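# Open the stapler cover past vertical and leave it

## Task

Swing the stapler's top cover open until it is well beyond vertical, so staples could be dropped in from above, with the stapler left upright and open on the table by itself, not propped by a gripper; then release it and pull the grippers away.

## Robot and tools

Robot: two arms, left_arm and right_arm, each ending in a two-finger gripper. The names do not match sides of a camera picture; left_arm sits on the +y side.

Frame: a single scene frame for both arms. Origin on the table surface midway between the arms, +x reaching out over the table, +z up. Positions are in metres; orientations are quaternions written w first (qw, qx, qy, qz). On a gripper, the fingers extend along its own +z and spread apart along its own y. The reported end_effector_position is the point between the finger pads, roughly 1 cm back from the tips. Reported hand positions may be somewhat wrong, especially with the arm stretched far.

Row layout (used by both motion tools): one flat list of 16 numbers covering both arms, even if only one moves: left_arm x, y, z, qw, qx, qy, qz, opening, then right_arm's same eight. Position and quaternion are an absolute target pose in the scene frame, not an offset. Opening runs from -1 (closed) to +1 (fully open, 0.094 m). Optionally append 12 values in 0..1: a gain multiplier per joint, left_arm's six then right_arm's six, in Joint positions order; they persist until changed. To keep an arm still, resend its last reported pose and desired opening every call; to keep an orientation, repeat the same quaternion rather than copying a drifted reading.

execute_actions(actions): actions is a list of actions; each action is a list of up to 15 rows, one per 1/30 s step. If fewer rows are given, the final row repeats to fill 15 steps. An empty list just returns the current state and images. Any target more than 0.6 m from that gripper's current position along any of its own axes makes the action refused for both arms; if the first action is malformed or fails this check, nothing runs.

move(target, speed, blocking): target is one 16-number row (absolute poses). Each gripper travels a straight line toward its pose; both paths finish together, lasting 0.5 to 10 s (cut off at 10 s). speed is the path's top linear speed in m/s, 0.002 to 0.5, default 0.25; rotation is capped at twice that in rad/s. Grippers take the shorter rotation. The opening is applied at the start. Paths ignore obstacles and the other arm, and actual motion can lag, wander or overshoot speed, notably with a near-straight arm. Faster contact hits harder, and aiming beyond a contact point presses harder. With blocking=false the call returns after 0.5 s while motion continues; check it with wait(0), and use wait or stop before sending new rows or moves.

wait(seconds): 0 to 10; robot holds its last command; returns early if a running move ends.
stop(): brakes a running move (needs stopping distance); fingers keep moving.
zoom_image(camera, region): enlarged view of the latest image; camera one of cam_head_left, cam_head_right, cam_left_wrist, cam_right_wrist (all 672x504); region [x0, y0, x1, y1] in pixels from the top-left, at most 504 by 504.
finished_scene(scene): ends the current scene (pass its number) after the last command has been held; irreversible, and reports whether the goal was met. The goal must hold by itself at that point.

Controller behaviour: each control step the commanded pose is clamped to within 70 mm and 16 degrees of the measured pose, then solved by damped IK with position favoured over orientation. Large jumps need several actions; after an action the arm stops at its last clamped pose, so keep sending the remainder. Joint friction may leave the hand up to about 31 mm short, and very small commands may not move it. Elbows never fully straighten. Joint limits (rad), base to gripper: waist -2.618 to 3.054, shoulder 0.000 to 3.142, elbow 0.000 to 3.142, wrist pitch -1.571 to 1.571, wrist yaw -1.571 to 1.571, wrist roll -2.094 to 2.094.

Gripping: grip_measured is the measured finger opening on the command scale (last Joint positions number is metres). Readings may be off by about 1 mm per gripper. To hold something, command about 0.03 under grip_measured; smaller differences grip more gently. Pad force tops out around 50 to 62 N, lower for parts under about 2 mm thick; first contact can spike.

Result lines: the state line lists each arm's pose as left_arm: ... | right_arm: .... Hand target lines show the pose each arm is currently driven to. A move adds a move: line giving the ending (done, off_target, moving, held, fault) and active limits: limits=paced means a pose was clipped; limits=held means a check blocked steps, after which the arm may jump faster than speed. Distance from each pose is given. If only one arm is named, the other finished. pose unreachable means the clearance check altered or blocked that arm's command. FAULT lines mean an arm stopped. Joint torques are raw drive outputs with offsets and noise, nonzero in free air. Motor temperature rises while holding loads: MOTOR HOT from 75 °C, a 10 s stop at 90 °C, and at 100 °C the arm goes limp and falls (OVER-TEMPERATURE FAULT).

Brief external tugs on held parts or pushes on loose objects may happen. Avoid: knocking anything off the table, making the arms collide or press on each other, slamming or hard pushing, dropping parts, and leaving the cover held open only by a gripper. Move briskly and smoothly, then release and retract before ending.

Each tool is called after "Emit:" by a JSON object that holds its "api" and its "payload", one argument or row to a line.

## Session

Emit:
{"api": "execute_actions", "payload": {
  "actions": []
}}

Scene clock: 0.00 s.
left_arm: end_effector_position=(+0.4781, +0.5979, +0.3444) grip_measured=+1.000 end_effector_quat_wxyz=(+0.719, -0.620, +0.306, -0.075) | right_arm: end_effector_position=(+0.1995, +0.1139, +0.2449) grip_measured=+1.000 end_effector_quat_wxyz=(+0.034, -0.001, +0.955, +0.296)
Joint positions: left_arm=[ 0.398  1.795  1.405  0.439 -0.454 -1.195  0.094] | right_arm=[ 0.819  1.988  2.133 -1.17  -0.275  1.034  0.094]
Joint velocities: left_arm=[ 0.002  0.002 -0.027 -0.051 -0.066  0.007  0.   ] | right_arm=[-0.017  0.007 -0.012 -0.051  0.022  0.066  0.   ]
Joint torques (N m, as the arm reports them, + toward a larger angle): no reading
Motor temperatures (°C, as the motors report them): left_arm=[14 15 13 14 14 16] | right_arm=[14 16 18 16 16 17]
Hand target (left_arm): +0.478, +0.598, +0.344; +0.719, -0.620, +0.306, -0.075
Hand target (right_arm): +0.200, +0.114, +0.245; +0.034, -0.001, +0.955, +0.296
Joint stiffness scale: left_arm=[1. 1. 1. 1. 1. 1.] | right_arm=[1. 1. 1. 1. 1. 1.]

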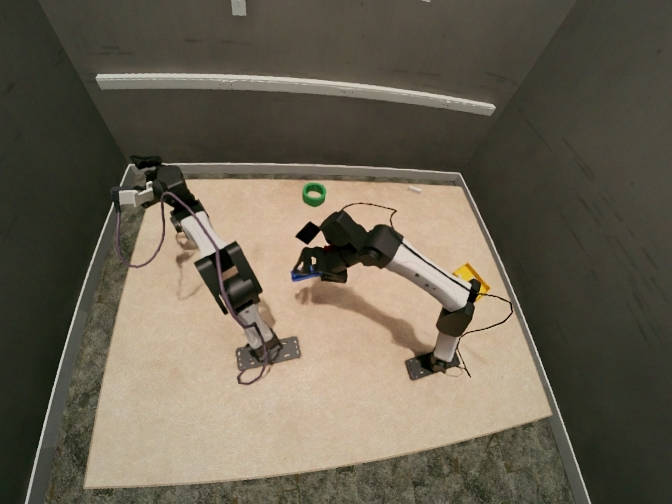

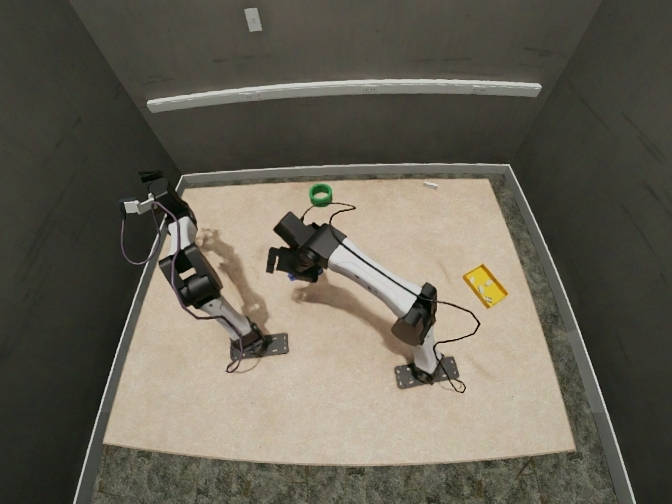

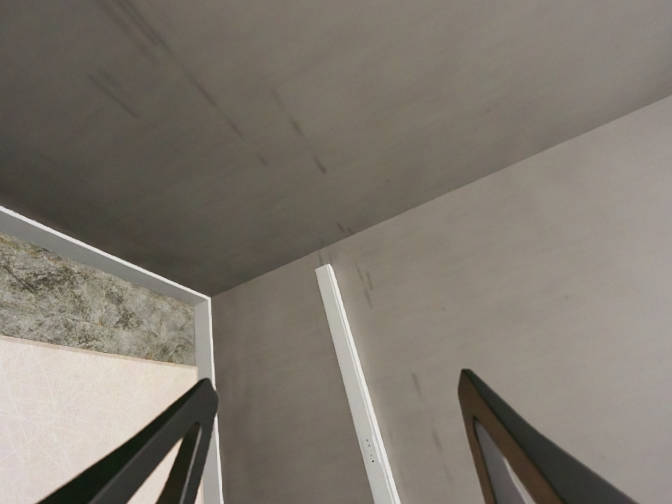

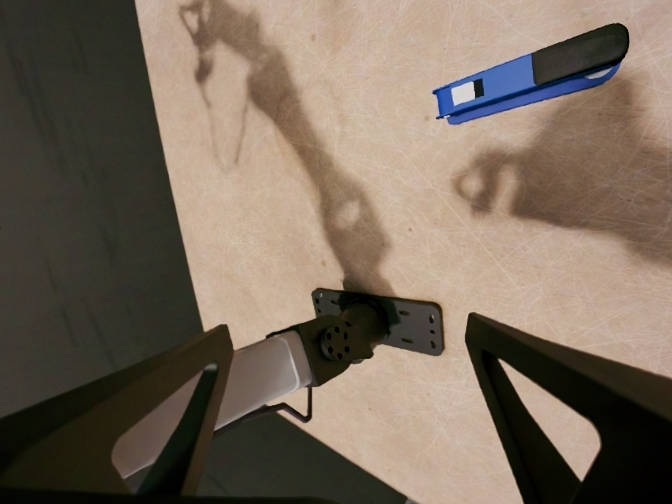

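Emit:
{"api": "move", "payload": {
  "target": [0.25,0.3,0.3,0,0,1,0,1,0.2,-0.12,0.25,0,0,1,0,1]
}}

Emit:
{"api": "move", "payload": {
  "target": [0.22,0.16,0.25,0,0,1,0,1,0.2,-0.12,0.25,0,0,1,0,1]
}}

Emit:
{"api": "zoom_image", "payload": {
  "camera": "cam_head_right",
  "region": [250,220,390,325]
}}

Scene clock: 6.13 s.
left_arm: end_effector_position=(+0.2547, +0.3024, +0.3068) grip_measured=+1.000 end_effector_quat_wxyz=(+0.235, -0.015, +0.970, +0.065) | right_arm: end_effector_position=(+0.2029, -0.1126, +0.2520) grip_measured=+1.000 end_effector_quat_wxyz=(+0.082, -0.000, +0.994, +0.074)
Joint positions: left_arm=[ 0.124  1.16   1.649 -1.567 -0.003  0.249  0.094] | right_arm=[ 0.533  1.629  1.862 -1.582 -0.014  0.673  0.094]
Joint velocities: left_arm=[-0.007 -0.012  0.017 -0.066 -0.051  0.051  0.   ] | right_arm=[ 0.007 -0.002 -0.017 -0.051  0.022  0.051  0.   ]
Joint torques (N m, as the arm reports them, + toward a larger angle): left_arm=[-1.   -2.93  4.82  1.59 -0.07 -0.04] | right_arm=[-0.79 -8.1   4.47  0.71  0.22 -0.14]
Motor temperatures (°C, as the motors report them): left_arm=[14 16 14 15 14 16] | right_arm=[14 18 19 17 16 17]
Hand target (left_arm): +0.250, +0.301, +0.304; +0.229, -0.008, +0.971, +0.069
Hand target (right_arm): +0.201, -0.120, +0.251; +0.082, -0.000, +0.994, +0.066
Off the commanded pose (left_arm): 0.009 m, 28 deg; orientation clipped at the last step of the last action.
Off the commanded pose (right_arm): 0.008 m, 13 deg.
Joint stiffness scale: left_arm=[1. 1. 1. 1. 1. 1.] | right_arm=[1. 1. 1. 1. 1. 1.]
joint sent to its limit (left arm) — the command would take joint 4 (wrist pitch) past its lower limit, so that joint was sent only as far as its limit.
joint sent to its limit (right arm) — the command would take joint 4 (wrist pitch) past its lower limit, so that joint was sent only as far as its limit.
move: off_target (left_arm, right_arm); limits=paced

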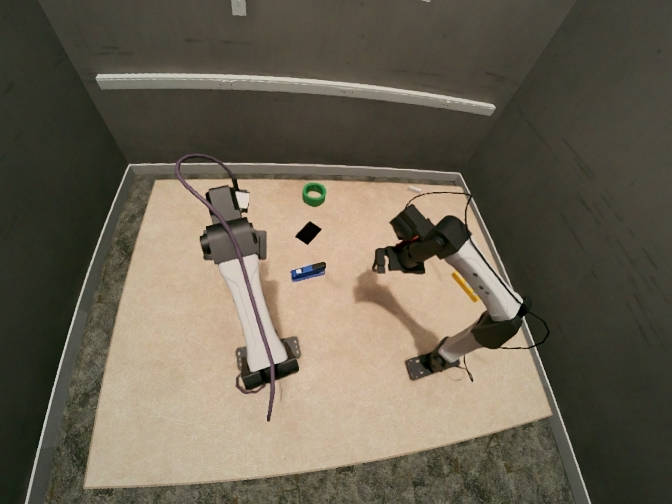

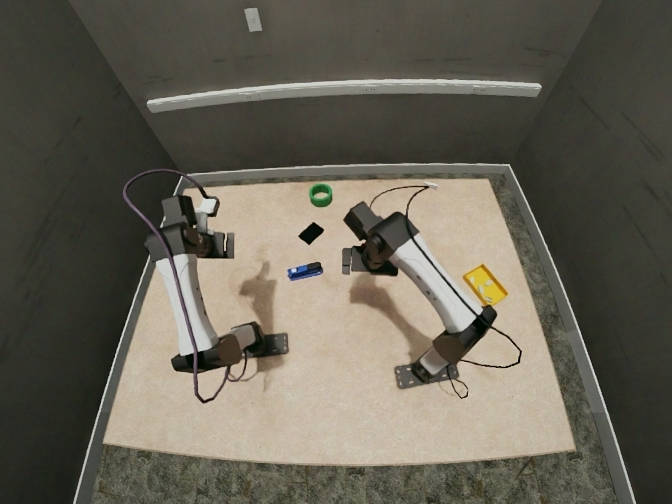

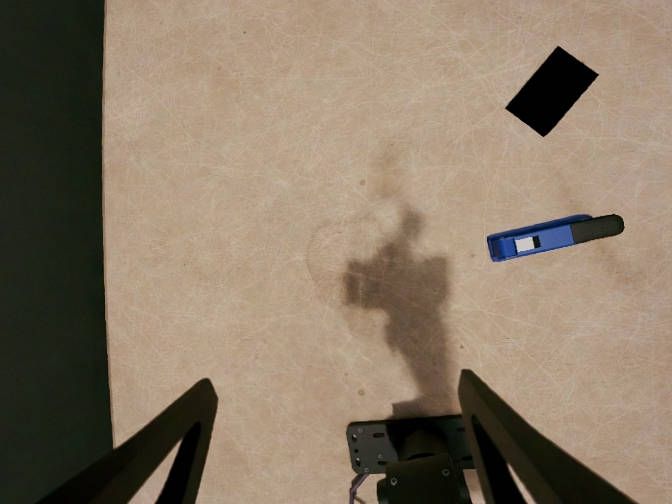

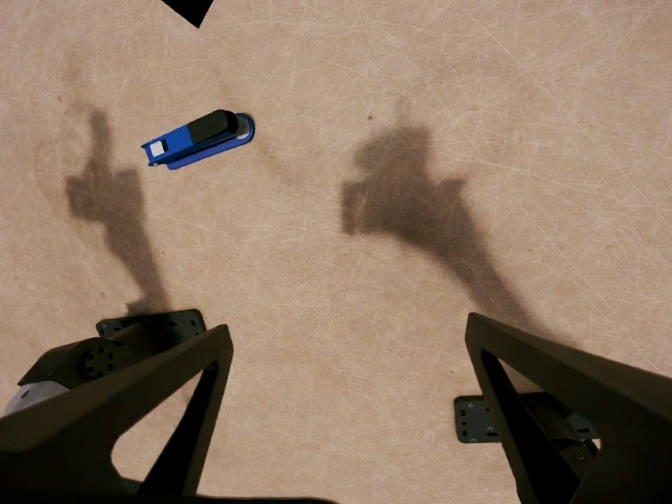

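Scene clock: 7.83 s.
left_arm: end_effector_position=(+0.2216, +0.1613, +0.2578) grip_measured=+1.000 end_effector_quat_wxyz=(+0.165, +0.010, +0.985, -0.059) | right_arm: end_effector_position=(+0.2033, -0.1130, +0.2520) grip_measured=+1.000 end_effector_quat_wxyz=(+0.083, -0.000, +0.994, +0.073)
Joint positions: left_arm=[-0.61   1.1    1.448 -1.568 -0.034 -0.428  0.094] | right_arm=[ 0.533  1.629  1.862 -1.582 -0.011  0.673  0.094]
Joint velocities: left_arm=[-0.002 -0.017 -0.002  0.022  0.095  0.007  0.   ] | right_arm=[-0.007  0.017  0.012  0.066  0.022  0.007  0.   ]
Joint torques (N m, as the arm reports them, + toward a larger angle): left_arm=[-0.11 -0.59  5.3   1.31  0.03 -0.08] | right_arm=[-0.47 -8.05  4.17  0.71  0.21 -0.08]
Motor temperatures (°C, as the motors report them): left_arm=[14 16 14 15 14 16] | right_arm=[14 18 19 17 16 17]
Hand target (left_arm): +0.220, +0.161, +0.250; +0.146, +0.005, +0.988, -0.056
Hand target (right_arm): +0.200, -0.120, +0.249; +0.081, +0.001, +0.995, +0.064
Off the commanded pose (left_arm): 0.008 m, 20 deg; orientation clipped at the last step of the last action.
Off the commanded pose (right_arm): 0.008 m, 13 deg.
Joint stiffness scale: left_arm=[1. 1. 1. 1. 1. 1.] | right_arm=[1. 1. 1. 1. 1. 1.]
joint sent to its limit (left arm) — the command would take joint 4 (wrist pitch) past its lower limit, so that joint was sent only as far as its limit.
joint sent to its limit (right arm) — the command would take joint 4 (wrist pitch) past its lower limit, so that joint was sent only as far as its limit.
move: off_target (left_arm, right_arm); limits=paced

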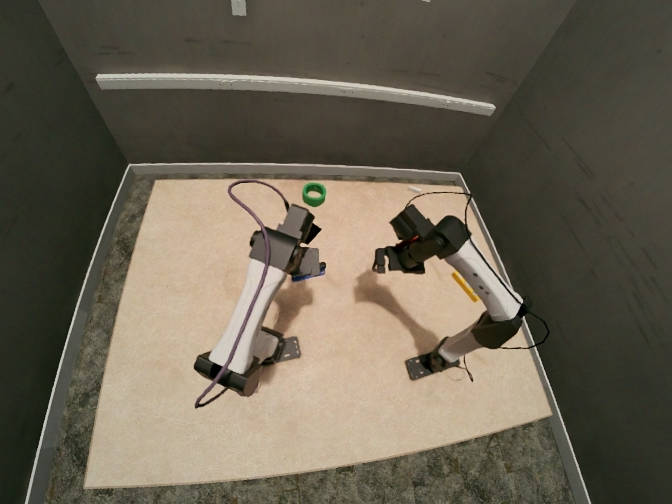

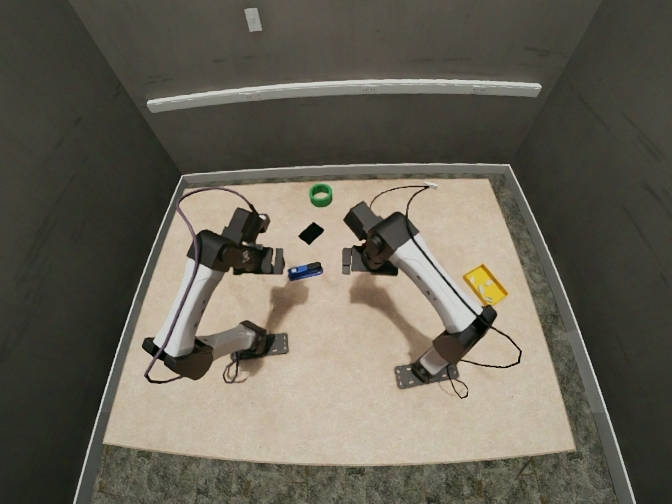

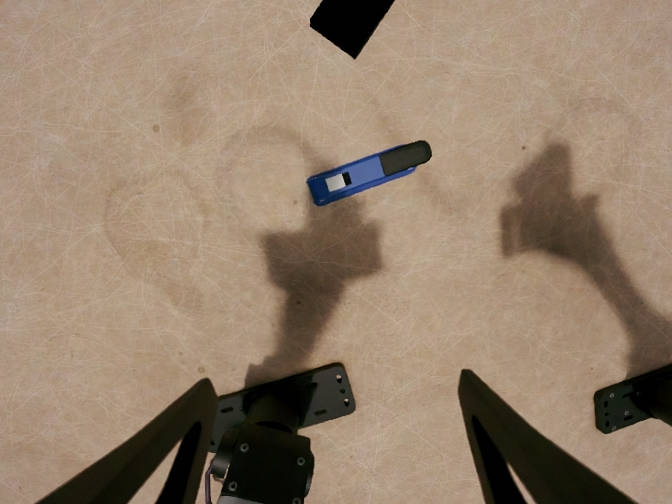

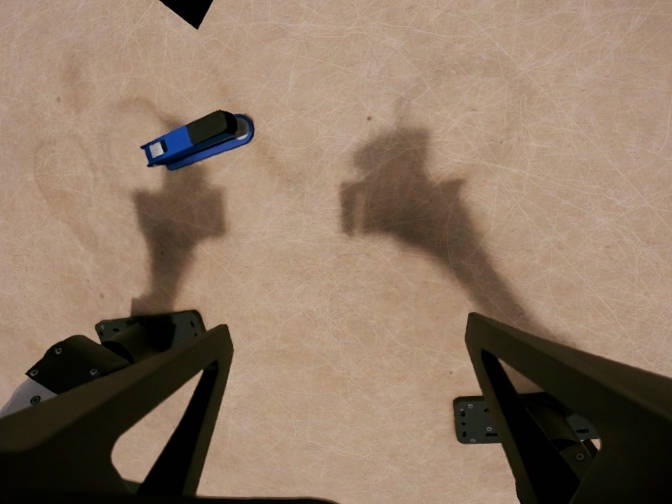

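Region (250, 220, 390, 325) of cam_head_right's 672x504 image, scaled by 3.600, with more detail than that image has; it fills the top 378 rows of this view, and the rest is white.

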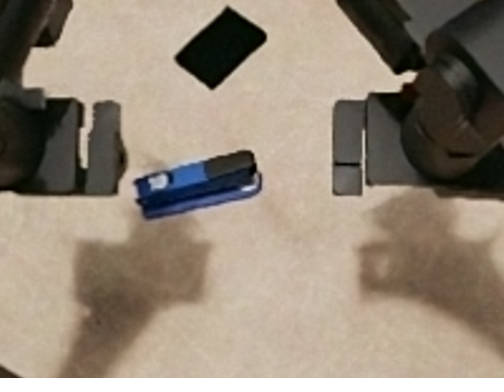

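Emit:
{"api": "move", "payload": {
  "target": [0.26,0.25,0.12,0,0.707,0.707,0,1,0.27,-0.06,0.12,0,0.707,-0.707,0,1]
}}

Scene clock: 12.03 s.
left_arm: end_effector_position=(+0.2556, +0.2466, +0.1276) grip_measured=+1.000 end_effector_quat_wxyz=(+0.006, +0.708, +0.706, -0.001) | right_arm: end_effector_position=(+0.2631, -0.0674, +0.1166) grip_measured=+1.000 end_effector_quat_wxyz=(-0.017, -0.700, +0.714, +0.004)
Joint positions: left_arm=[-0.122  1.332  1.106 -1.338  0.011  1.606  0.094] | right_arm=[ 0.532  2.069  1.895 -1.433 -0.005 -0.881  0.094]
Joint velocities: left_arm=[-0.007 -0.002  0.007  0.037 -0.007  0.022  0.   ] | right_arm=[-0.002  0.017  0.007 -0.037 -0.022 -0.037  0.   ]
Joint torques (N m, as the arm reports them, + toward a larger angle): left_arm=[ 0.31 -3.08  5.75  0.6   0.05  0.02] | right_arm=[  0.84 -10.58   8.81   0.39   0.1   -0.14]
Motor temperatures (°C, as the motors report them): left_arm=[14 16 14 15 14 16] | right_arm=[14 19 19 17 16 17]
Hand target (left_arm): +0.256, +0.249, +0.121; -0.000, +0.708, +0.706, -0.004
Hand target (right_arm): +0.269, -0.059, +0.122; -0.000, +0.708, -0.706, +0.001
Off the commanded pose (left_arm): 0.009 m, 1 deg.
Off the commanded pose (right_arm): 0.011 m, 2 deg.
Joint stiffness scale: left_arm=[1. 1. 1. 1. 1. 1.] | right_arm=[1. 1. 1. 1. 1. 1.]
move: off_target (right_arm)

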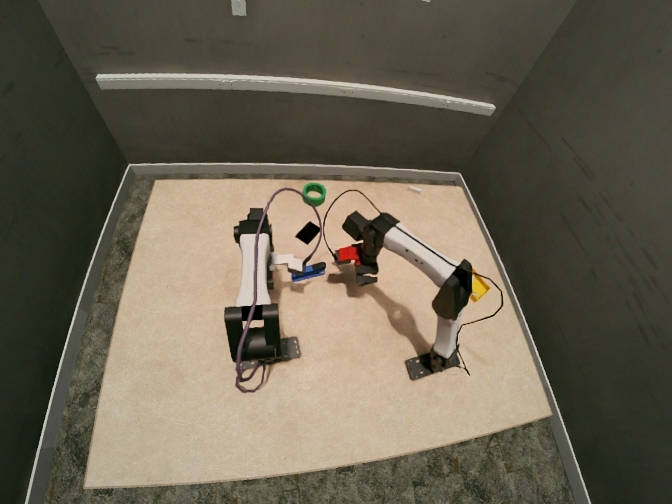

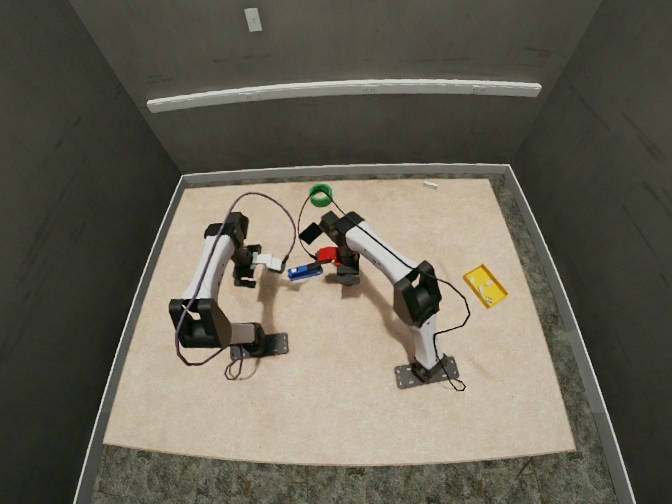

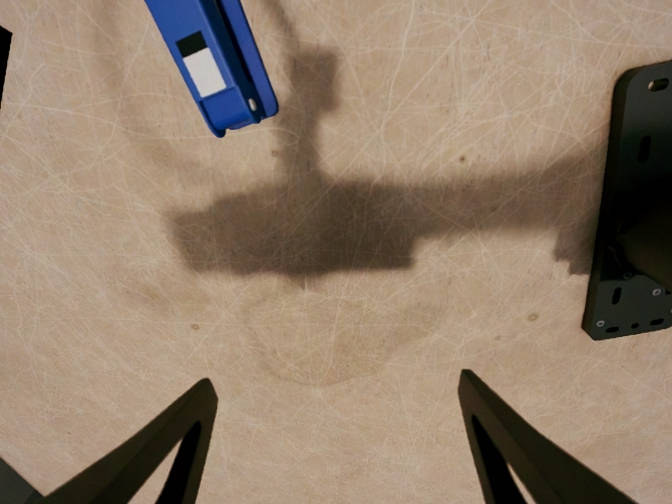

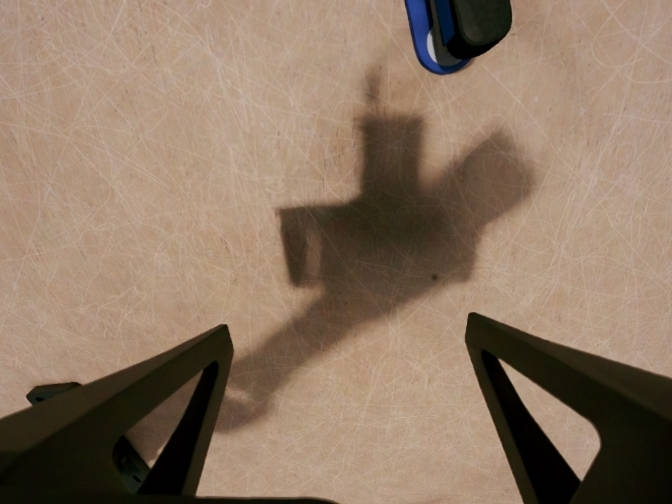

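Emit:
{"api": "move", "payload": {
  "target": [0.3,0.2,0.12,0,0.629,0.777,0,1,0.335,-0.01,0.05,-0.266,0.704,-0.570,-0.328,1]
}}

Scene clock: 16.03 s.
left_arm: end_effector_position=(+0.2907, +0.2032, +0.1185) grip_measured=+1.000 end_effector_quat_wxyz=(-0.008, +0.629, +0.777, -0.006) | right_arm: end_effector_position=(+0.3338, -0.0048, +0.0494) grip_measured=+1.000 end_effector_quat_wxyz=(-0.258, +0.703, -0.575, -0.329)
Joint positions: left_arm=[-0.308  1.503  1.213 -1.301  0.002  1.208  0.094] | right_arm=[ 0.276  2.256  1.674 -0.768 -0.84  -1.256  0.094]
Joint velocities: left_arm=[-0.017 -0.007 -0.002  0.066 -0.081 -0.022  0.   ] | right_arm=[-0.002  0.007  0.017  0.051 -0.066 -0.007  0.   ]
Joint torques (N m, as the arm reports them, + toward a larger angle): left_arm=[-0.84 -4.57  9.02  0.58  0.04 -0.12] | right_arm=[ -0.66 -12.55   5.34   0.77  -0.44  -0.12]
Motor temperatures (°C, as the motors report them): left_arm=[14 16 15 15 14 16] | right_arm=[14 20 20 17 16 17]
Hand target (left_arm): +0.300, +0.201, +0.120; -0.000, +0.629, +0.777, +0.002
Hand target (right_arm): +0.334, -0.007, +0.048; -0.264, +0.702, -0.572, -0.332
Off the commanded pose (left_arm): 0.010 m, 1 deg.
Off the commanded pose (right_arm): 0.005 m, 1 deg.
Joint stiffness scale: left_arm=[1. 1. 1. 1. 1. 1.] | right_arm=[1. 1. 1. 1. 1. 1.]
move: done

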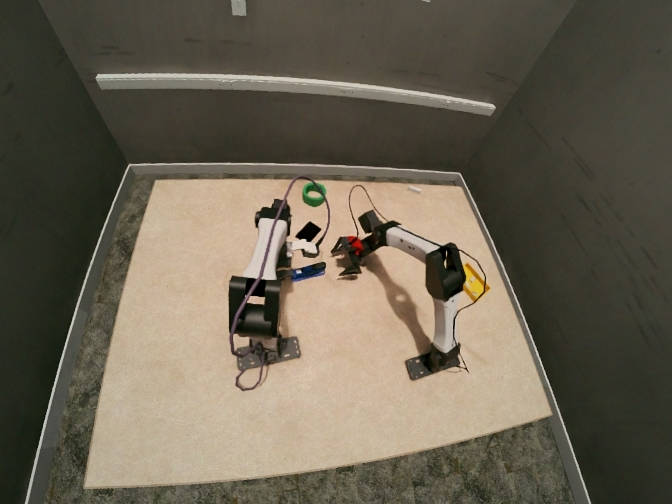

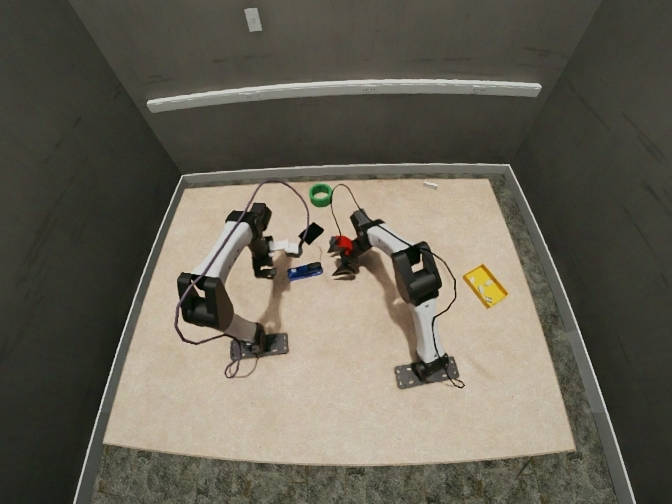

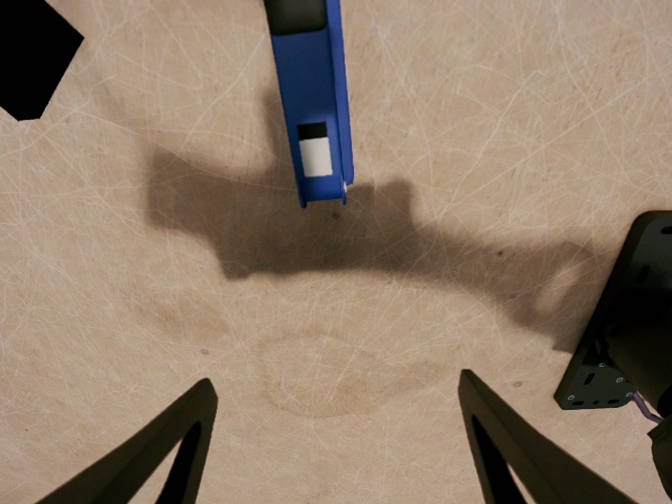

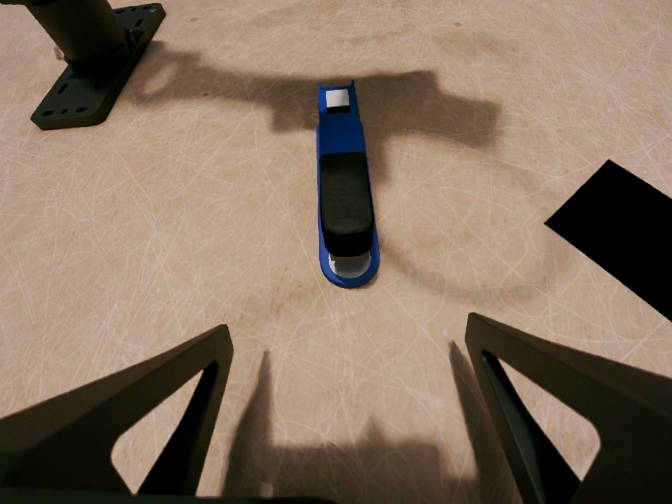

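Emit:
{"api": "move", "payload": {
  "target": [0.31,0.2,0.13,0,0.783,-0.622,0,1,0.324,0.035,0.025,-0.335,0.660,-0.525,-0.420,0.3],
  "speed": 0.5
}}

Emit:
{"api": "move", "payload": {
  "target": [0.312,0.12,0.11,0,0.783,-0.622,0,0.3,0.319,0.06,0.014,-0.335,0.660,-0.525,-0.420,0.3],
  "speed": 0.08
}}

Emit:
{"api": "zoom_image", "payload": {
  "camera": "cam_head_right",
  "region": [250,200,390,305]
}}

Scene clock: 24.83 s.
left_arm: end_effector_position=(+0.3167, +0.1969, +0.1361) grip_measured=+1.000 end_effector_quat_wxyz=(-0.490, +0.843, -0.001, +0.222) | right_arm: end_effector_position=(+0.3336, +0.0331, +0.0312) grip_measured=+0.302 end_effector_quat_wxyz=(-0.343, +0.662, -0.526, -0.409)
Joint positions: left_arm=[-0.887  1.828  1.188 -1.505 -1.045  2.076  0.094] | right_arm=[ 0.301  2.33   1.532 -0.314 -1.071 -1.085  0.061]
Joint velocities: left_arm=[-0.002  0.007 -0.017  0.022  0.007  0.022  0.   ] | right_arm=[-0.002 -0.017 -0.002 -0.022 -0.037 -0.007 -0.001]
Joint torques (N m, as the arm reports them, + toward a larger angle): left_arm=[-0.94 -6.14  4.07 -1.28 -0.5   0.11] | right_arm=[  0.96 -12.35   4.57   1.07  -0.46   0.08]
Motor temperatures (°C, as the motors report them): left_arm=[14 17 15 15 14 16] | right_arm=[14 23 20 17 16 17]
Hand target (left_arm): +0.313, +0.199, +0.134; -0.509, +0.835, -0.025, +0.207
Hand target (right_arm): +0.325, +0.036, +0.025; -0.335, +0.660, -0.526, -0.420
Off the commanded pose (left_arm): 0.010 m, 97 deg; orientation clipped at the last step of the last action.
Off the commanded pose (right_arm): 0.012 m, 2 deg.
Joint stiffness scale: left_arm=[1. 1. 1. 1. 1. 1.] | right_arm=[1. 1. 1. 1. 1. 1.]
joint sent to its limit (left arm) — the command would take joint 6 (wrist roll) past its upper limit, so that joint was sent only as far as its limit.
move: off_target (left_arm, right_arm); limits=paced

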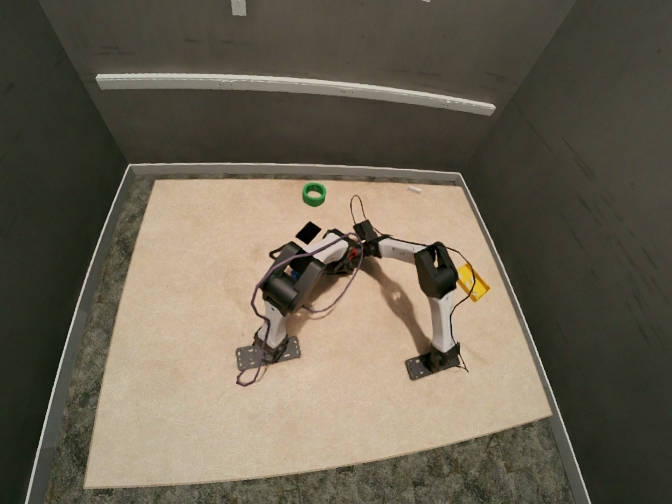

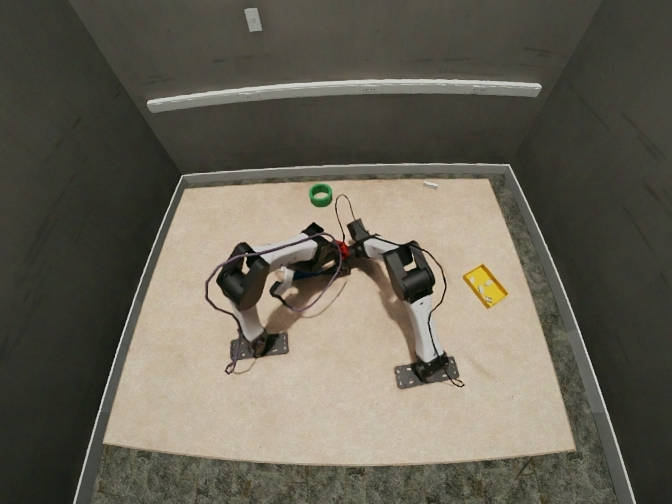

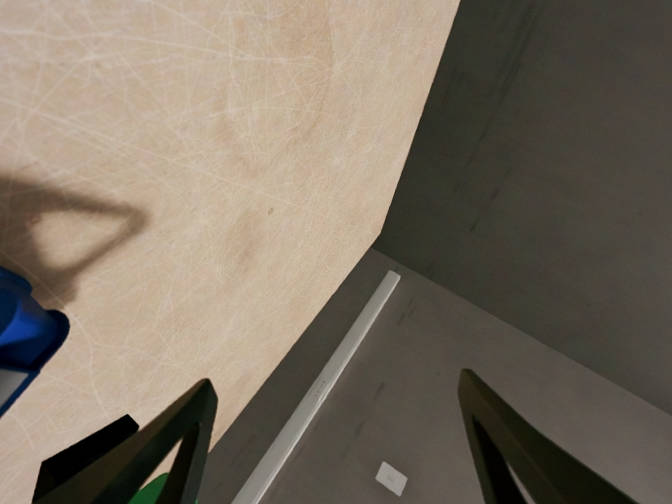

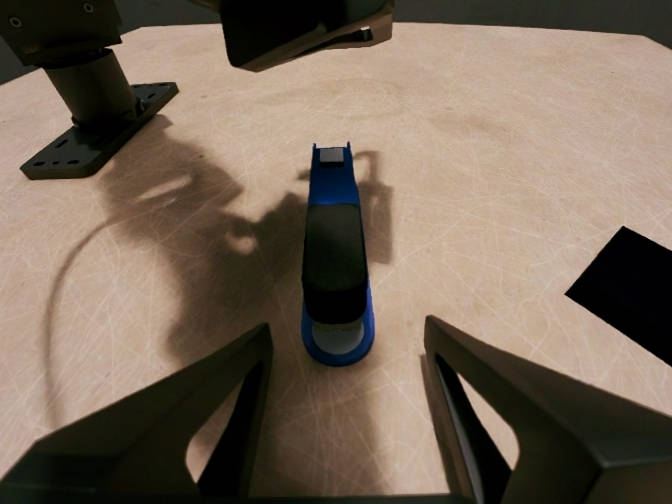

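Scene clock: 35.03 s.
left_arm: end_effector_position=(+0.3138, +0.1458, +0.1175) grip_measured=+0.302 end_effector_quat_wxyz=(-0.506, +0.829, -0.094, +0.220) | right_arm: end_effector_position=(+0.3312, +0.0502, +0.0314) grip_measured=+0.302 end_effector_quat_wxyz=(-0.349, +0.662, -0.520, -0.412)
Joint positions: left_arm=[-1.04   1.973  1.26  -1.552 -1.037  2.076  0.061] | right_arm=[ 0.335  2.341  1.532 -0.233 -1.066 -1.02   0.061]
Joint velocities: left_arm=[-0.027  0.017  0.002 -0.022 -0.051 -0.007  0.   ] | right_arm=[ 0.002 -0.002 -0.002 -0.051  0.051 -0.081  0.   ]
Joint torques (N m, as the arm reports them, + toward a larger angle): left_arm=[-0.26 -8.23  5.25 -1.22 -0.38  0.04] | right_arm=[  0.02 -13.     6.4    1.02  -0.33  -0.02]
Motor temperatures (°C, as the motors report them): left_arm=[14 18 16 15 14 16] | right_arm=[14 26 20 18 16 17]
Hand target (left_arm): +0.314, +0.146, +0.117; -0.506, +0.829, -0.094, +0.220
Hand target (right_arm): +0.331, +0.050, +0.031; -0.349, +0.662, -0.520, -0.412
Off the commanded pose (left_arm): 0.027 m, 90 deg.
Off the commanded pose (right_arm): 0.023 m, 2 deg.
Joint stiffness scale: left_arm=[1. 1. 1. 1. 1. 1.] | right_arm=[1. 1. 1. 1. 1. 1.]
move: held (left_arm, right_arm); limits=paced,held; held on 78 of 306 steps (left_arm, right_arm), including the last (left_arm, right_arm)
pose unreachable (left arm): on one or more control steps of this call, first in action 0 (counted from 0), this arm could not follow its commanded pose, so it was not sent that pose on those steps. On the call's last step it was still not sent that pose. It may still have moved: this result reports where it is.
cause: the commanded pose would bring a part of the arm too close to another arm (this arm's wrist (the part past joint 4) and the other arm's wrist (the part past joint 4)).
pose unreachable (right arm): on one or more control steps of this call, first in action 0 (counted from 0), this arm could not follow its commanded pose, so it was not sent that pose on those steps. On the call's last step it was still not sent that pose. It may still have moved: this result reports where it is.
cause: the commanded pose would bring a part of the arm too close to another arm (this arm's wrist (the part past joint 4) and the other arm's wrist (the part past joint 4)).

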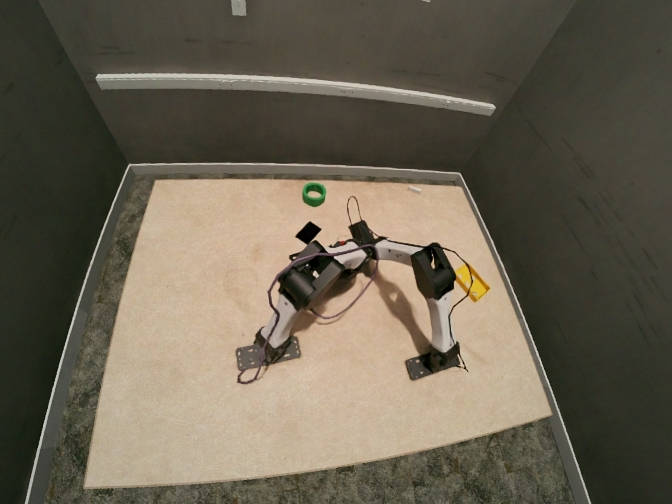

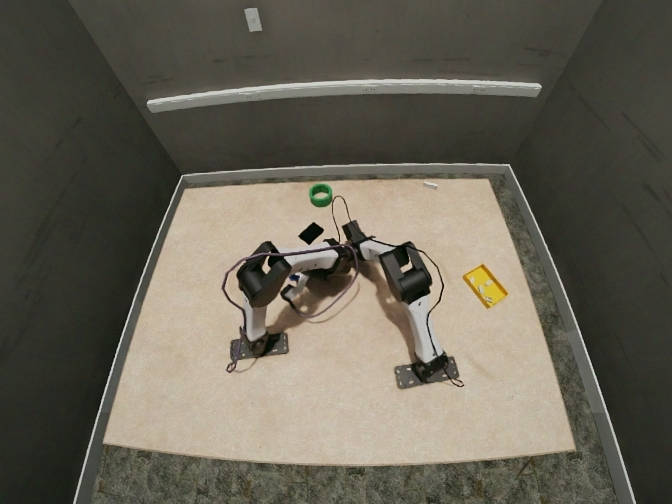

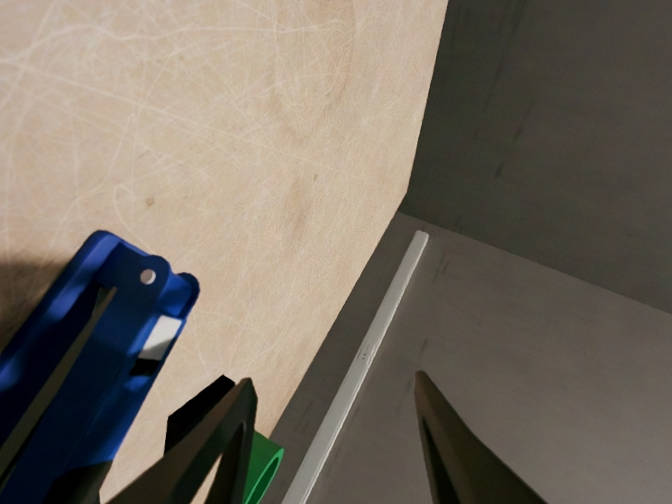

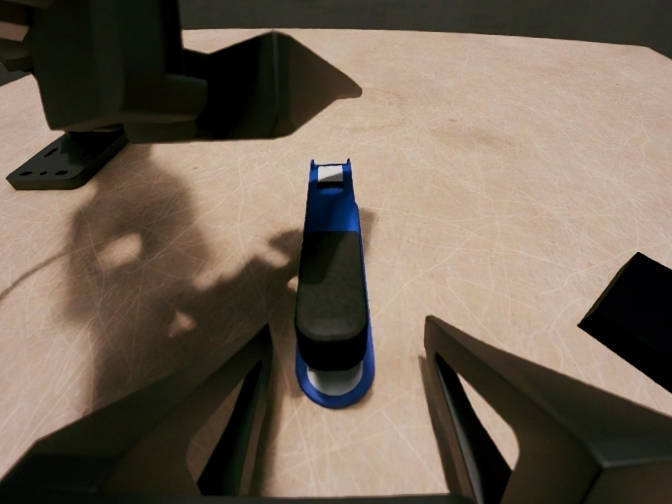

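Region (250, 200, 390, 305) of cam_head_right's 672x504 image, scaled by 3.600, with more detail than that image has; it fills the top 378 rows of this view, and the rest is white.

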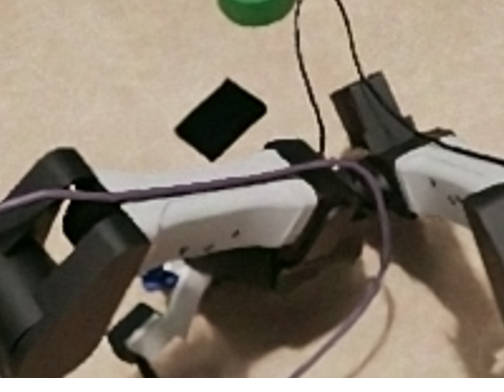

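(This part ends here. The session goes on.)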